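# Unscrew a bottle cap and set both on the desk

## Task

Twist the cap off the bottle and place it on the desk, leaving the bottle upright by itself; both items must be still at the end. A cap that is still in the gripper at the end means failure, and so does anything that stays in place only because the robot holds it. Any item the robot is touching at the end must not drop by more than about a fingernail's thickness once it is released.

## Robot and tools

Robot: two arms, left_arm and right_arm. Each has six revolute joints and a parallel gripper. The names do not refer to sides of a camera image. Base roots in the scene frame: left_arm at (-0.026, +0.319, 0) m with quat_wxyz (+0.998, 0, 0, +0.070); right_arm at (-0.016, -0.364, 0) m with quat_wxyz (+0.999, 0, 0, -0.053). Scene frame: origin on the table surface midway between the arms, +z up, +x outward over the table, left_arm on the +y side. On each gripper the fingers extend along its +z axis and close along its y axis. The reported end_effector_position is the point between the pads, roughly 1 cm short of the fingertips, and it can be off from the true point, more so when the arm is stretched out.

Joint order, used in every row and every per-joint list: wrist yaw (joint5), wrist roll (joint6), wrist pitch (joint4), waist (joint1), elbow (joint3), shoulder (joint2), then the gripper opening. A row has 14 numbers: the seven for left_arm first, then the seven for right_arm, even when one arm stays still. Every number lies in [-1, 1]. The six joint numbers are scaled offsets, not poses: 1.0 equals 1.686 rad for wrist yaw, 2.022 for wrist roll, 1.83 for wrist pitch, 1.264 for waist, 1.276 for elbow, 1.32 for shoulder. The opening is absolute: +1 fully open, -1 closed. Joint ranges in rad: waist -2.880..2.880, shoulder 0.000..3.142, elbow 0.000..3.019, wrist pitch -1.693..1.571, wrist yaw -1.571..1.571, wrist roll -2.094..2.094; true ends may differ by up to 0.019 rad.

execute_actions(actions): a list of actions run one after another. Each action is a table of up to 15 rows; each row lasts one control step of 1/30 s, and a table shorter than 15 rows keeps its final row for the remaining steps. Offsets in every row of an action are counted from the joint angles the arm had when that action began, not from the previous row; for the first action of a call, from the angles last reported in this scene. An empty list just returns state and images. If an action would push a joint outward more than 0.019 rad beyond its range, that action is rejected for both arms; if the first action fails this check, or any action is malformed, the entire call is rejected and nothing moves. A request past a real end is clipped to that end, reported as "joint sent to its limit" (absence of that line does not prove there is room left).

Speed is capped: each step, a joint's target may lead its measured angle by at most 0.264 (waist), 0.32 (shoulder), 0.276 (elbow), 0.33 (wrist pitch), 0.186 (wrist yaw), 0.522 (wrist roll) rad, and targets are pulled back if they would put the gripper over 70 mm from where it is. Big offsets therefore take several actions, and an unfinished motion must be re-commanded.

move(target, speed, blocking): target is one 14-number row as above; its offsets are measured from the "Joint positions" in this scene's latest result that printed them. All joints follow paths that finish together, so the hand traces a curve; paths take 0.5 to 10 s and are cut off at 10 s. speed (rad/s, 0.01 to 2, default 0.5) sets the peak rate of the joint with the longest way to go. Paths ignore obstacles and the other arm; faster moves and targets set deeper past contact press harder. With blocking=false you get a result after 0.5 s while motion continues; until a result shows the move has ended, other moves and execute_actions are rejected, so call wait or stop. The result adds a "move:" line: ending (done, off_target, moving, held, fault; named arms are the unfinished ones), limits=held or limits=none, and each arm's joint farthest from target.

wait(seconds): 0 to 10; arms keep their last command and a running move continues. stop(): brakes a running move; it needs some room, the fingers keep going. zoom_image(camera, region): camera is one of cam_head_left, cam_head_right, cam_high, cam_low, cam_left_wrist, cam_right_wrist (each 504x504); region [x0, y0, x1, y1] in pixels from the top-left, at most 504 by 504. read_manual(section): returns licence texts only ("licences"). finished_scene(scene): give the current scene's number; it is final and reports success.

Results: a state line per arm with gripper position (m) and quat_wxyz; Joint positions and Joint velocities per arm in the order above (rad, rad/s) plus finger-pad gap (m, m/s; 0.094 fully open); Joint targets, the angles currently being driven toward; grip_measured, the opening on the command scale (each gripper may read up to about 1 mm off). "joint command not followed" means a clearance check altered some joint targets. FAULT, MOTOR HOT (from 85 °C) and OVER-TEMPERATURE FAULT (100 °C, the arm goes limp until cooled) report stops and heat.

Practice: to hold something, command an opening around 0.03 below grip_measured (less for a lighter hold); pads give about 50-62 N, less on thin parts. Sending zero offsets lets an arm sag; in the first call of a reply send offsets back to the desired angles, then zeros, correcting if it still falls short. The robot keeps its last command while you think. Occasional tugs or pushes on held or loose items can happen. Avoid arm-to-arm contact, dropping or slamming things, hard presses, knocking anything off the table, and ending with the cap in hand or objects propped up by the robot.

Each tool is called after "Request:" as name(argument=value, ...) on one line, values as JSON.

## Session

Request:
execute_actions(actions=[])

Scene clock: 0.00 s.
left_arm: end_effector_position=(+0.4374, +0.0100, +0.2529) grip_measured=+1.000 end_effector_quat_wxyz=(+0.741, -0.331, +0.582, -0.058) | right_arm: end_effector_position=(+0.4062, -0.7740, +0.1890) grip_measured=+1.000 end_effector_quat_wxyz=(+0.030, +0.600, +0.782, -0.168)
Joint names: [wrist yaw, wrist roll, wrist pitch, waist, elbow, shoulder]
Joint positions: left_arm=[-1.309 -0.195  1.242 -1.03   0.944  1.775  0.094] | right_arm=[ 0.335  0.624 -1.367 -0.566  1.714  1.849  0.094]
Joint velocities: left_arm=[-0.051 -0.037 -0.022 -0.015 -0.002 -0.015  0.   ] | right_arm=[-0.007 -0.081 -0.007 -0.005  0.017  0.005  0.   ]
Motor temperatures (°C, as the motors report them): left_arm=[22 23 23 24 22 23] | right_arm=[24 23 23 25 23 23]
Joint targets: left_arm=[-1.309 -0.195 1.245 -1.030 0.963 1.772] | right_arm=[0.336 0.625 -1.365 -0.566 1.744 1.841]

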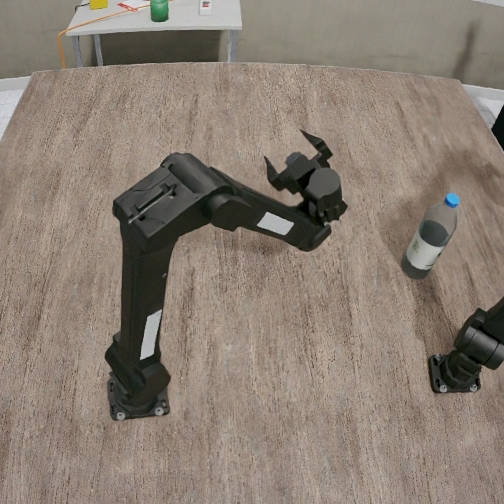

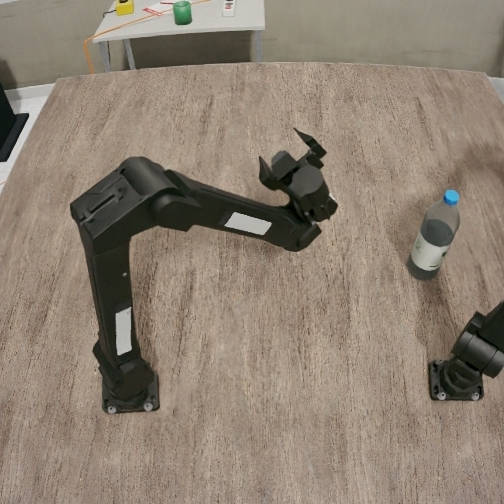

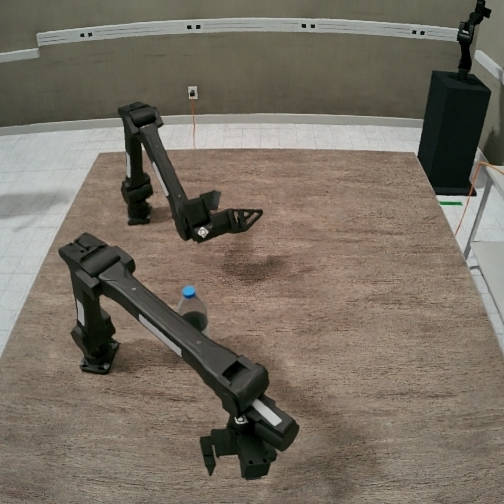

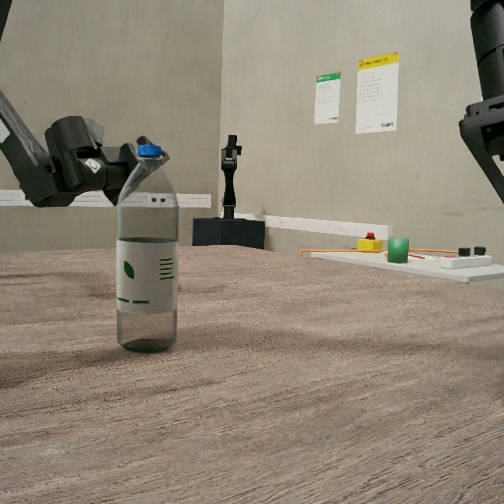

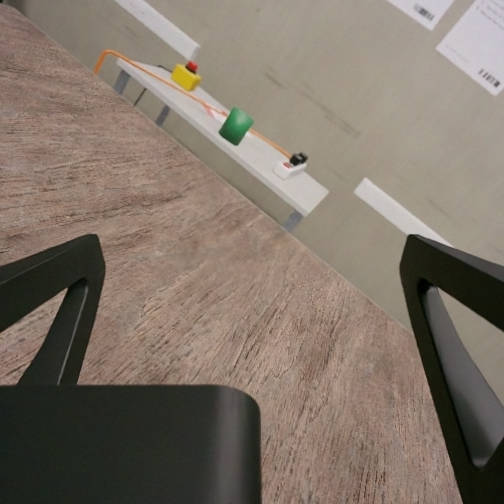

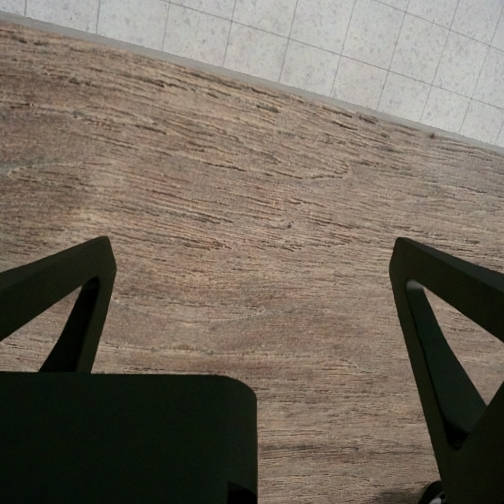

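Request:
move(target=[0.776,0.096,0.03,0,-0.242,0.117,1,-0.199,-0.309,-0.165,0,-0.45,-0.63,1], speed=0.8)

Request:
move(target=[0,0,0,-0.21,0.015,0,1,0,0,0,0.68,0.03,-0.03,1], speed=0.6)

Scene clock: 14.10 s.
left_arm: end_effector_position=(+0.3330, -0.1235, +0.0941) grip_measured=+1.000 end_effector_quat_wxyz=(+0.635, +0.300, +0.643, -0.306) | right_arm: end_effector_position=(+0.1923, -0.5318, +0.2905) grip_measured=+1.000 end_effector_quat_wxyz=(+0.015, +0.334, +0.942, -0.006)
Joint names: [wrist yaw, wrist roll, wrist pitch, waist, elbow, shoulder]
Joint positions: left_arm=[-0.005 -0.012  1.279 -1.03   0.638  1.923  0.094] | right_arm=[ 0.002  0.009 -1.664 -0.566  1.143  1.018  0.094]
Joint velocities: left_arm=[-0.022 -0.051 -0.017 -0.015  0.007 -0.005  0.   ] | right_arm=[ 0.037 -0.037  0.007 -0.015  0.012  0.015  0.   ]
Motor temperatures (°C, as the motors report them): left_arm=[22 23 23 24 24 24] | right_arm=[24 23 23 25 25 24]
Joint targets: left_arm=[-0.001 -0.001 1.297 -1.030 0.635 1.929] | right_arm=[-0.000 -0.001 -1.669 -0.566 1.140 1.017]
move: done; limits=none; left_arm: farthest joint: the wrist pitch, 0.018 radians from its target (0.055 radians at the start); right_arm: farthest joint: the wrist roll, 0.010 radians from its target (0.625 radians at the start)

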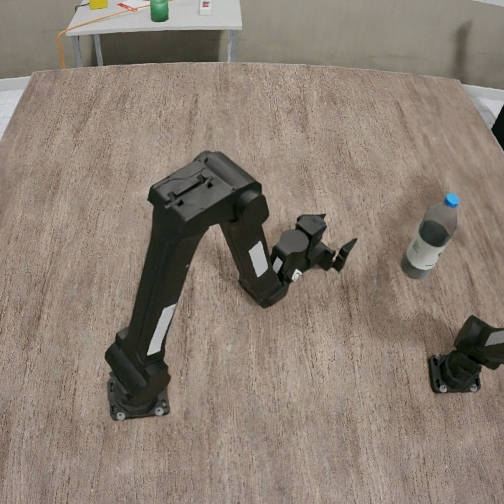

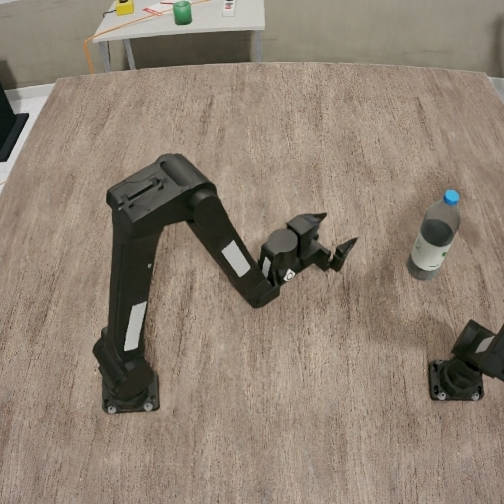

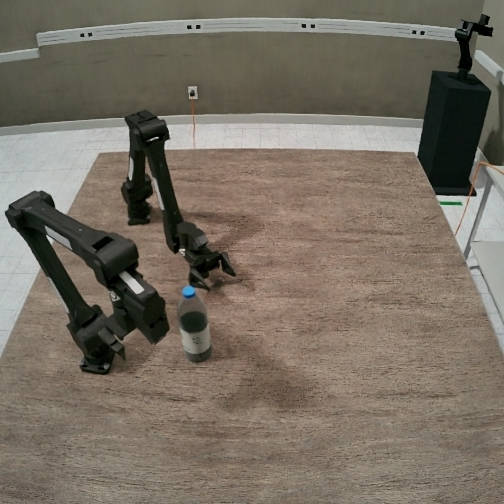

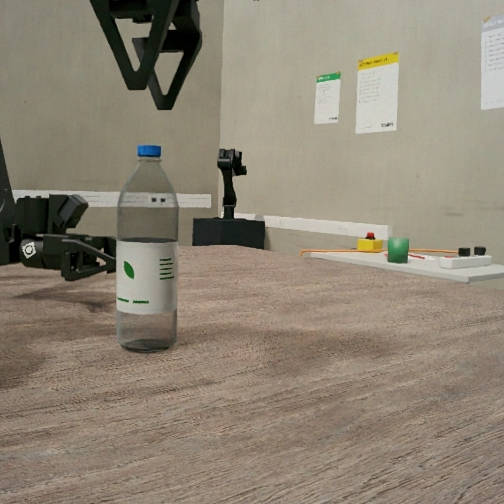

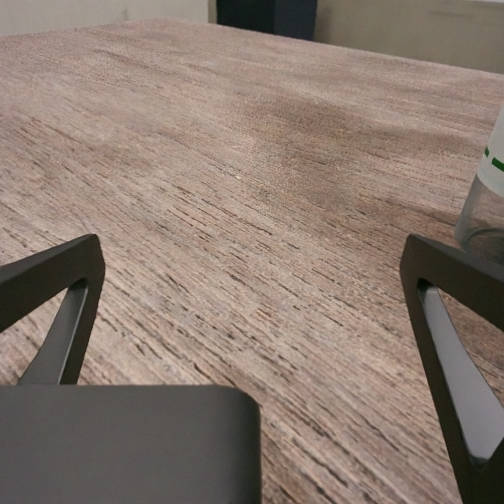

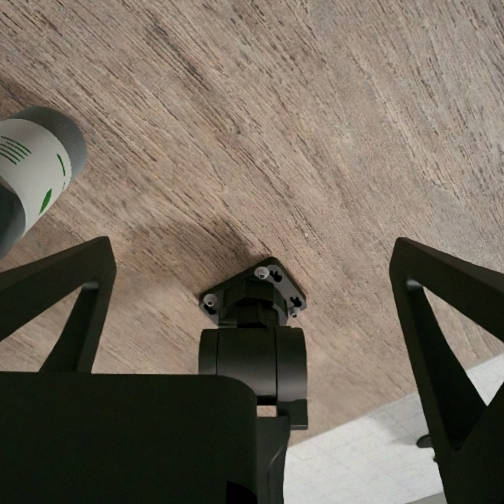

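Scene clock: 15.93 s.
left_arm: end_effector_position=(+0.2069, -0.2010, +0.0941) grip_measured=+1.000 end_effector_quat_wxyz=(+0.590, +0.381, +0.598, -0.386) | right_arm: end_effector_position=(+0.2427, -0.3167, +0.2965) grip_measured=+1.000 end_effector_quat_wxyz=(+0.028, -0.088, +0.996, +0.002)
Joint names: [wrist yaw, wrist roll, wrist pitch, waist, elbow, shoulder]
Joint positions: left_arm=[-0.005 -0.012  1.279 -1.291  0.638  1.923  0.094] | right_arm=[ 0.002  0.009 -1.664  0.292  1.143  0.993  0.094]
Joint velocities: left_arm=[-0.051  0.051 -0.007  0.005 -0.012 -0.015  0.   ] | right_arm=[-0.007  0.066  0.002 -0.005  0.017 -0.005  0.   ]
Motor temperatures (°C, as the motors report them): left_arm=[22 23 23 24 24 24] | right_arm=[24 23 23 25 26 24]
Joint targets: left_arm=[-0.005 -0.012 1.279 -1.296 0.657 1.923] | right_arm=[0.002 0.009 -1.664 0.293 1.181 0.978]
move: off_target (right_arm); limits=none; left_arm: farthest joint: the elbow, 0.019 radians from its target (0.019 radians at the start); right_arm: farthest joint: the elbow, 0.038 radians from its target (0.038 radians at the start)

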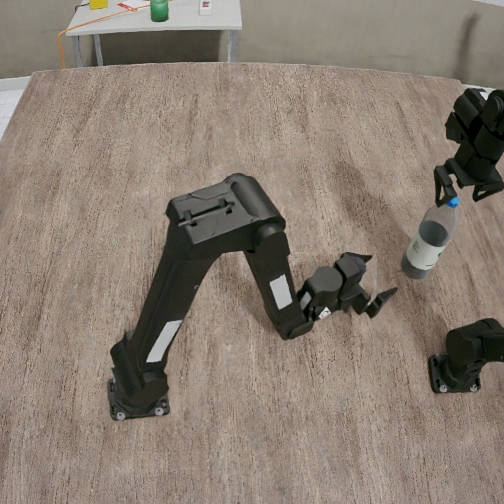

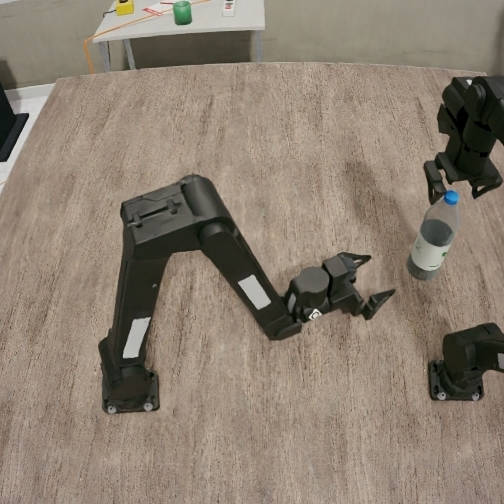

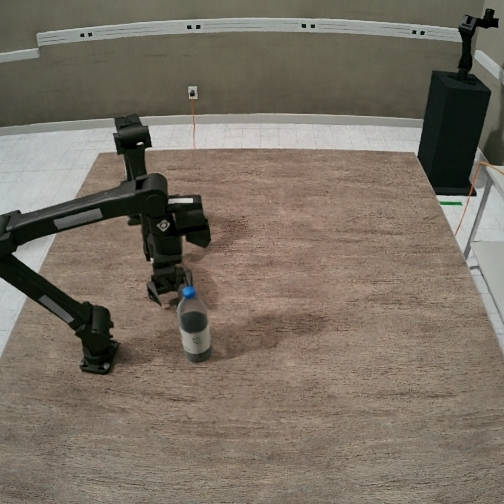

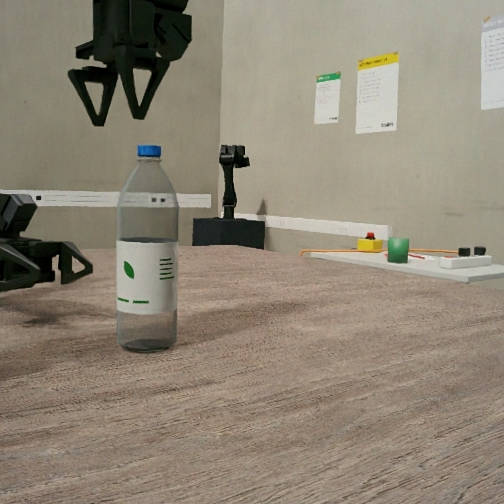

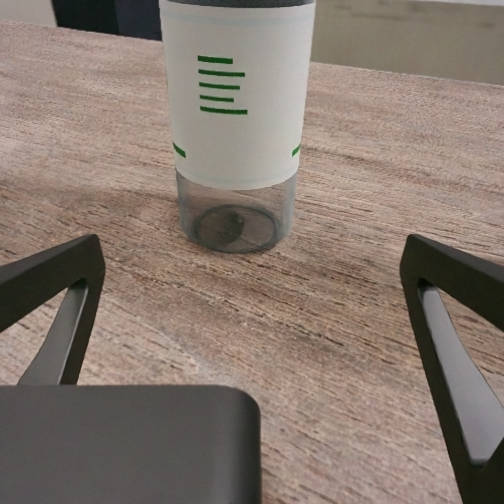

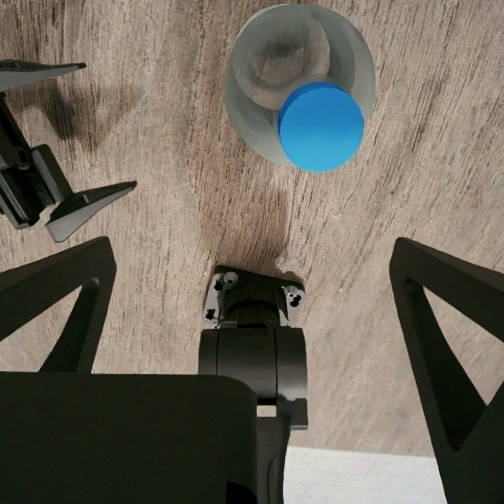

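Request:
move(target=[0,0,-0.135,0.013,0.37,0.145,1,0,0,0.02,-0.07,0.04,0.077,1], speed=0.25)

Scene clock: 22.10 s.
left_arm: end_effector_position=(+0.2702, -0.3324, +0.0975) grip_measured=+1.000 end_effector_quat_wxyz=(+0.596, +0.376, +0.594, -0.387) | right_arm: end_effector_position=(+0.2662, -0.3349, +0.2737) grip_measured=+1.000 end_effector_quat_wxyz=(-0.004, -0.049, +0.999, -0.001)
Joint names: [wrist yaw, wrist roll, wrist pitch, waist, elbow, shoulder]
Joint positions: left_arm=[-0.005 -0.012  1.039 -1.285  1.074  2.103  0.094] | right_arm=[ 0.002  0.009 -1.637  0.214  1.143  1.084  0.094]
Joint velocities: left_arm=[ 0.007 -0.066  0.017  0.005  0.007 -0.005  0.   ] | right_arm=[ 0.037  0.022  0.007  0.005 -0.002 -0.015  0.   ]
Motor temperatures (°C, as the motors report them): left_arm=[22 23 23 24 24 24] | right_arm=[24 23 23 25 26 23]
Joint targets: left_arm=[-0.005 -0.012 1.032 -1.274 1.110 2.115] | right_arm=[0.002 0.009 -1.628 0.204 1.194 1.095]
move: off_target (left_arm, right_arm); limits=none; left_arm: farthest joint: the elbow, 0.036 radians from its target (0.472 radians at the start); right_arm: farthest joint: the elbow, 0.051 radians from its target (0.051 radians at the start)

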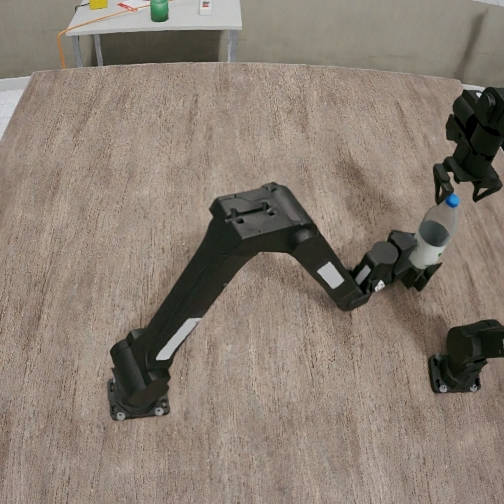

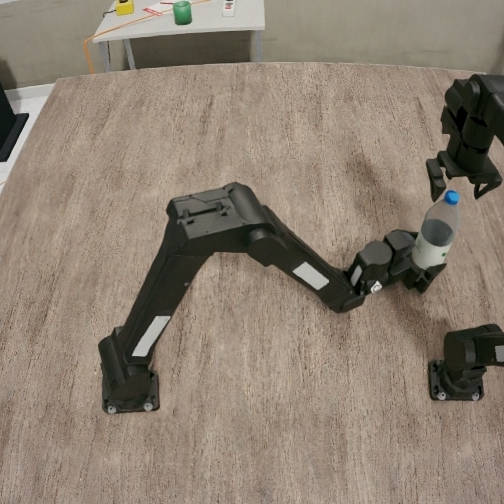

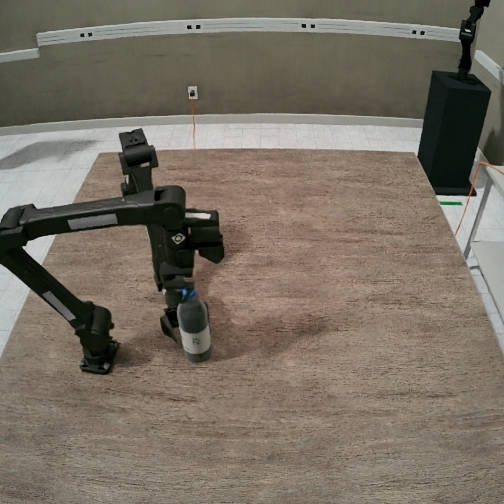

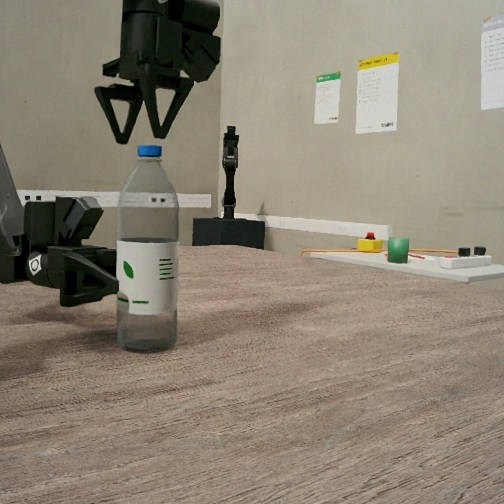

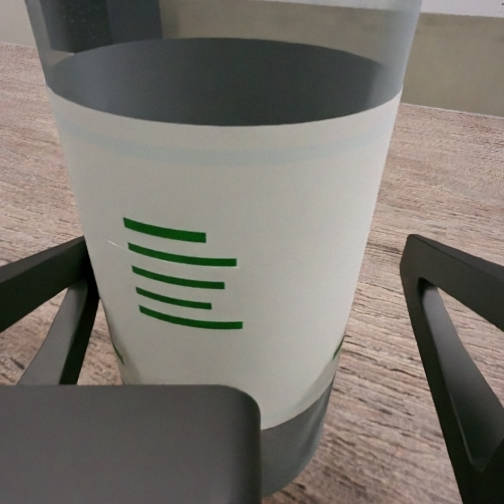

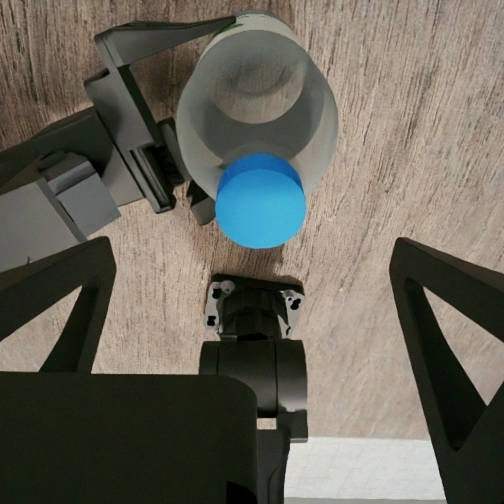

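Request:
move(target=[0,0,-0.02,0.018,0.062,0.026,1,0,0.78,0.05,-0.008,-0.037,0.034,1], speed=1)

Request:
move(target=[0,0,0,0,0.015,0,0.5,0,0,0,0,0.015,0,0.2])

Scene clock: 28.97 s.
left_arm: end_effector_position=(+0.2830, -0.3398, +0.0929) grip_measured=+1.000 end_effector_quat_wxyz=(+0.595, +0.375, +0.600, -0.382) | right_arm: end_effector_position=(+0.2804, -0.3333, +0.2481) grip_measured=+1.000 end_effector_quat_wxyz=(+0.000, +0.670, +0.742, -0.001)
Joint names: [wrist yaw, wrist roll, wrist pitch, waist, elbow, shoulder]
Joint positions: left_arm=[-0.005 -0.012  1.01  -1.273  1.114  2.125  0.094] | right_arm=[ 0.002  1.577 -1.555  0.214  1.1    1.117  0.094]
Joint velocities: left_arm=[ 0.11  -0.037 -0.012  0.005 -0.002 -0.005  0.   ] | right_arm=[-0.051  0.022  0.007  0.005  0.002 -0.015  0.   ]
Motor temperatures (°C, as the motors report them): left_arm=[22 23 23 24 24 25] | right_arm=[24 23 23 25 27 23]
Joint targets: left_arm=[-0.005 -0.012 1.003 -1.262 1.154 2.137] | right_arm=[0.002 1.586 -1.545 0.204 1.096 1.129]
move: off_target (left_arm); limits=none; left_arm: farthest joint: the elbow, 0.039 radians from its target (0.079 radians at the start); right_arm: farthest joint: the shoulder, 0.012 radians from its target (0.045 radians at the start)

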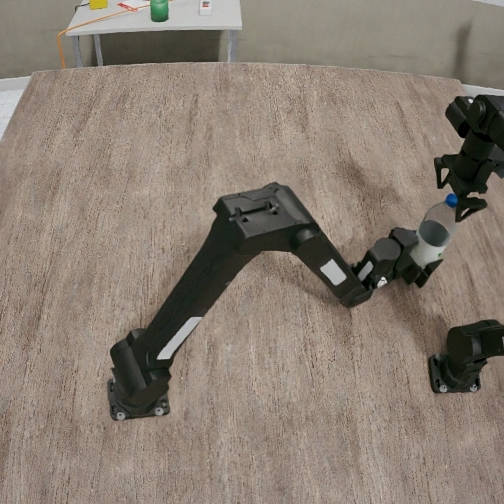

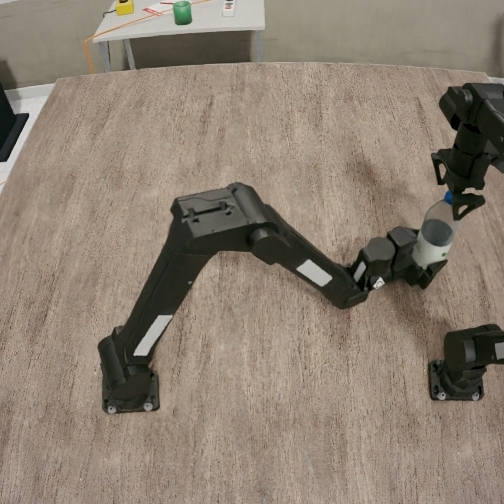

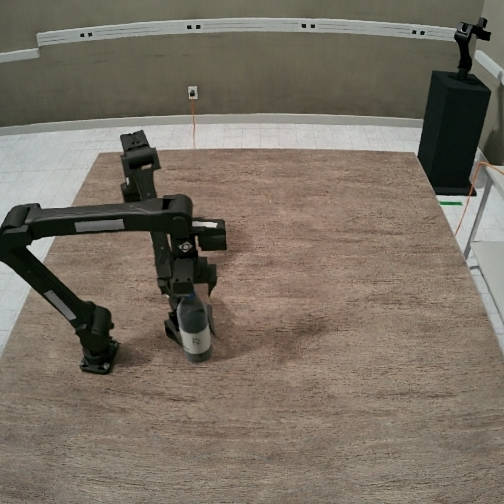

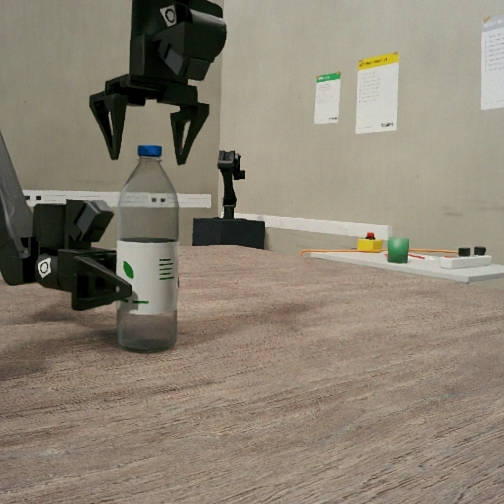

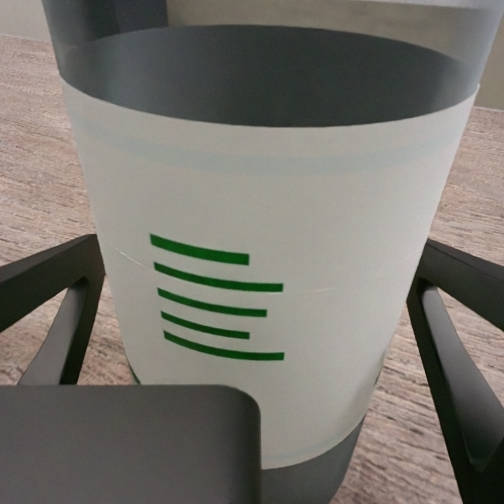

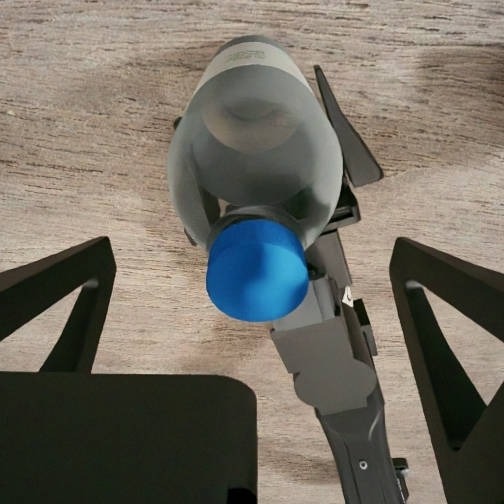

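Scene clock: 29.67 s.
left_arm: end_effector_position=(+0.2830, -0.3398, +0.0929) grip_measured=+0.646 end_effector_quat_wxyz=(+0.595, +0.374, +0.600, -0.382) | right_arm: end_effector_position=(+0.2804, -0.3333, +0.2481) grip_measured=+0.203 end_effector_quat_wxyz=(+0.000, +0.670, +0.742, -0.001)
Joint names: [wrist yaw, wrist roll, wrist pitch, waist, elbow, shoulder]
Joint positions: left_arm=[-0.005 -0.013  1.01  -1.273  1.114  2.125  0.077] | right_arm=[ 0.002  1.577 -1.555  0.214  1.1    1.117  0.057]
Joint velocities: left_arm=[-0.037  0.007  0.007 -0.005 -0.012  0.005  0.   ] | right_arm=[-0.007  0.051 -0.012 -0.005 -0.002 -0.005 -0.   ]
Motor temperatures (°C, as the motors report them): left_arm=[22 23 23 24 24 25] | right_arm=[24 23 23 25 27 23]
Joint targets: left_arm=[-0.005 -0.012 1.010 -1.273 1.133 2.125] | right_arm=[0.002 1.577 -1.555 0.214 1.119 1.117]
move: done; limits=none; left_arm: farthest joint: the elbow, 0.019 radians from its target (0.019 radians at the start); right_arm: farthest joint: the elbow, 0.019 radians from its target (0.019 radians at the start)

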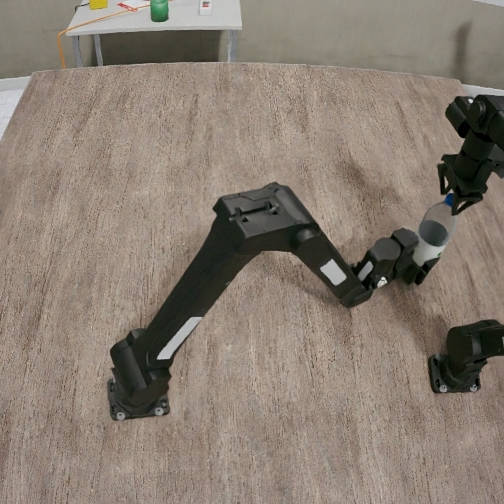

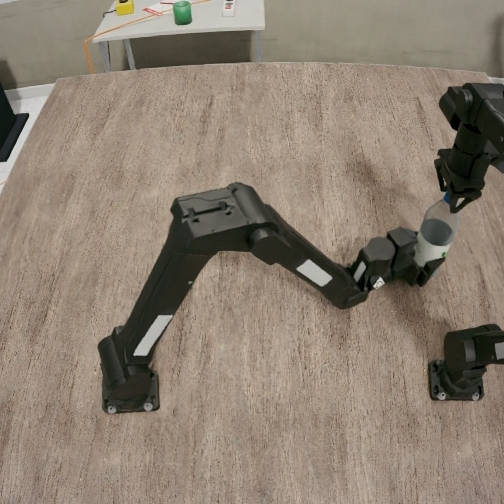

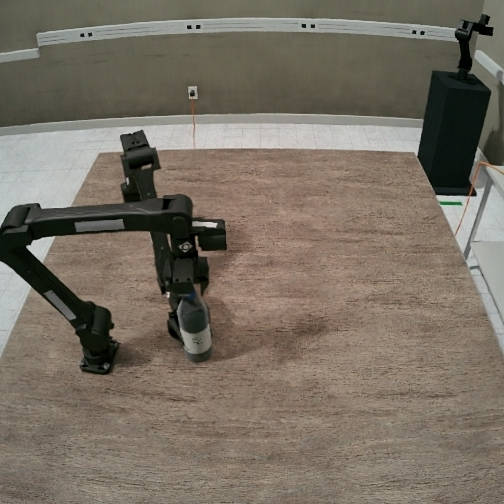

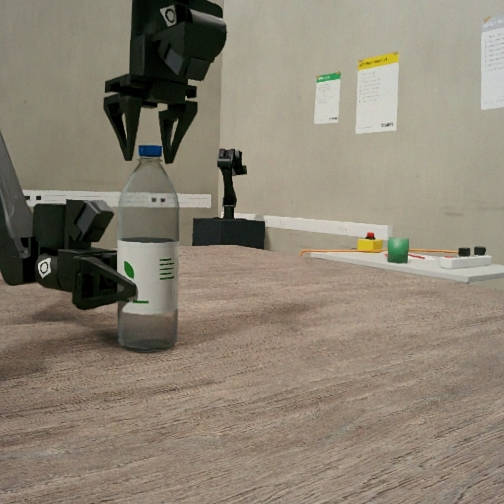

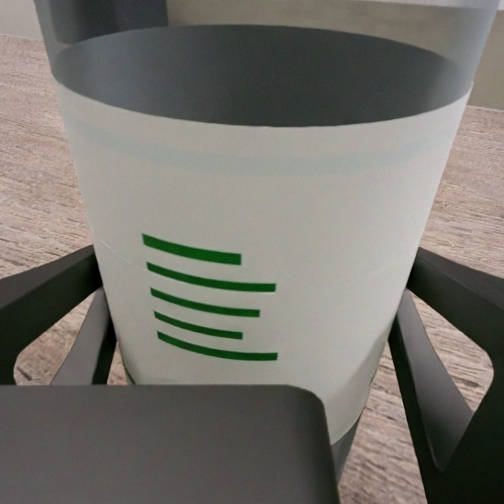

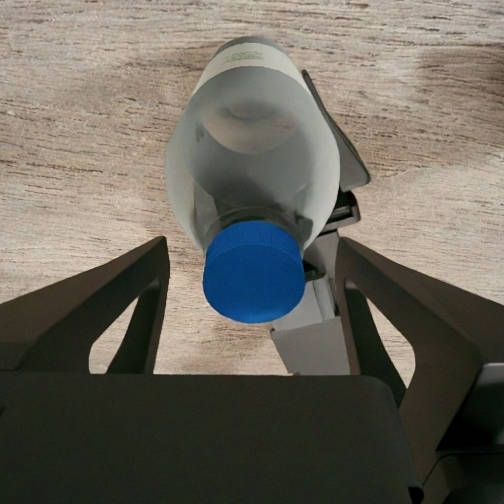

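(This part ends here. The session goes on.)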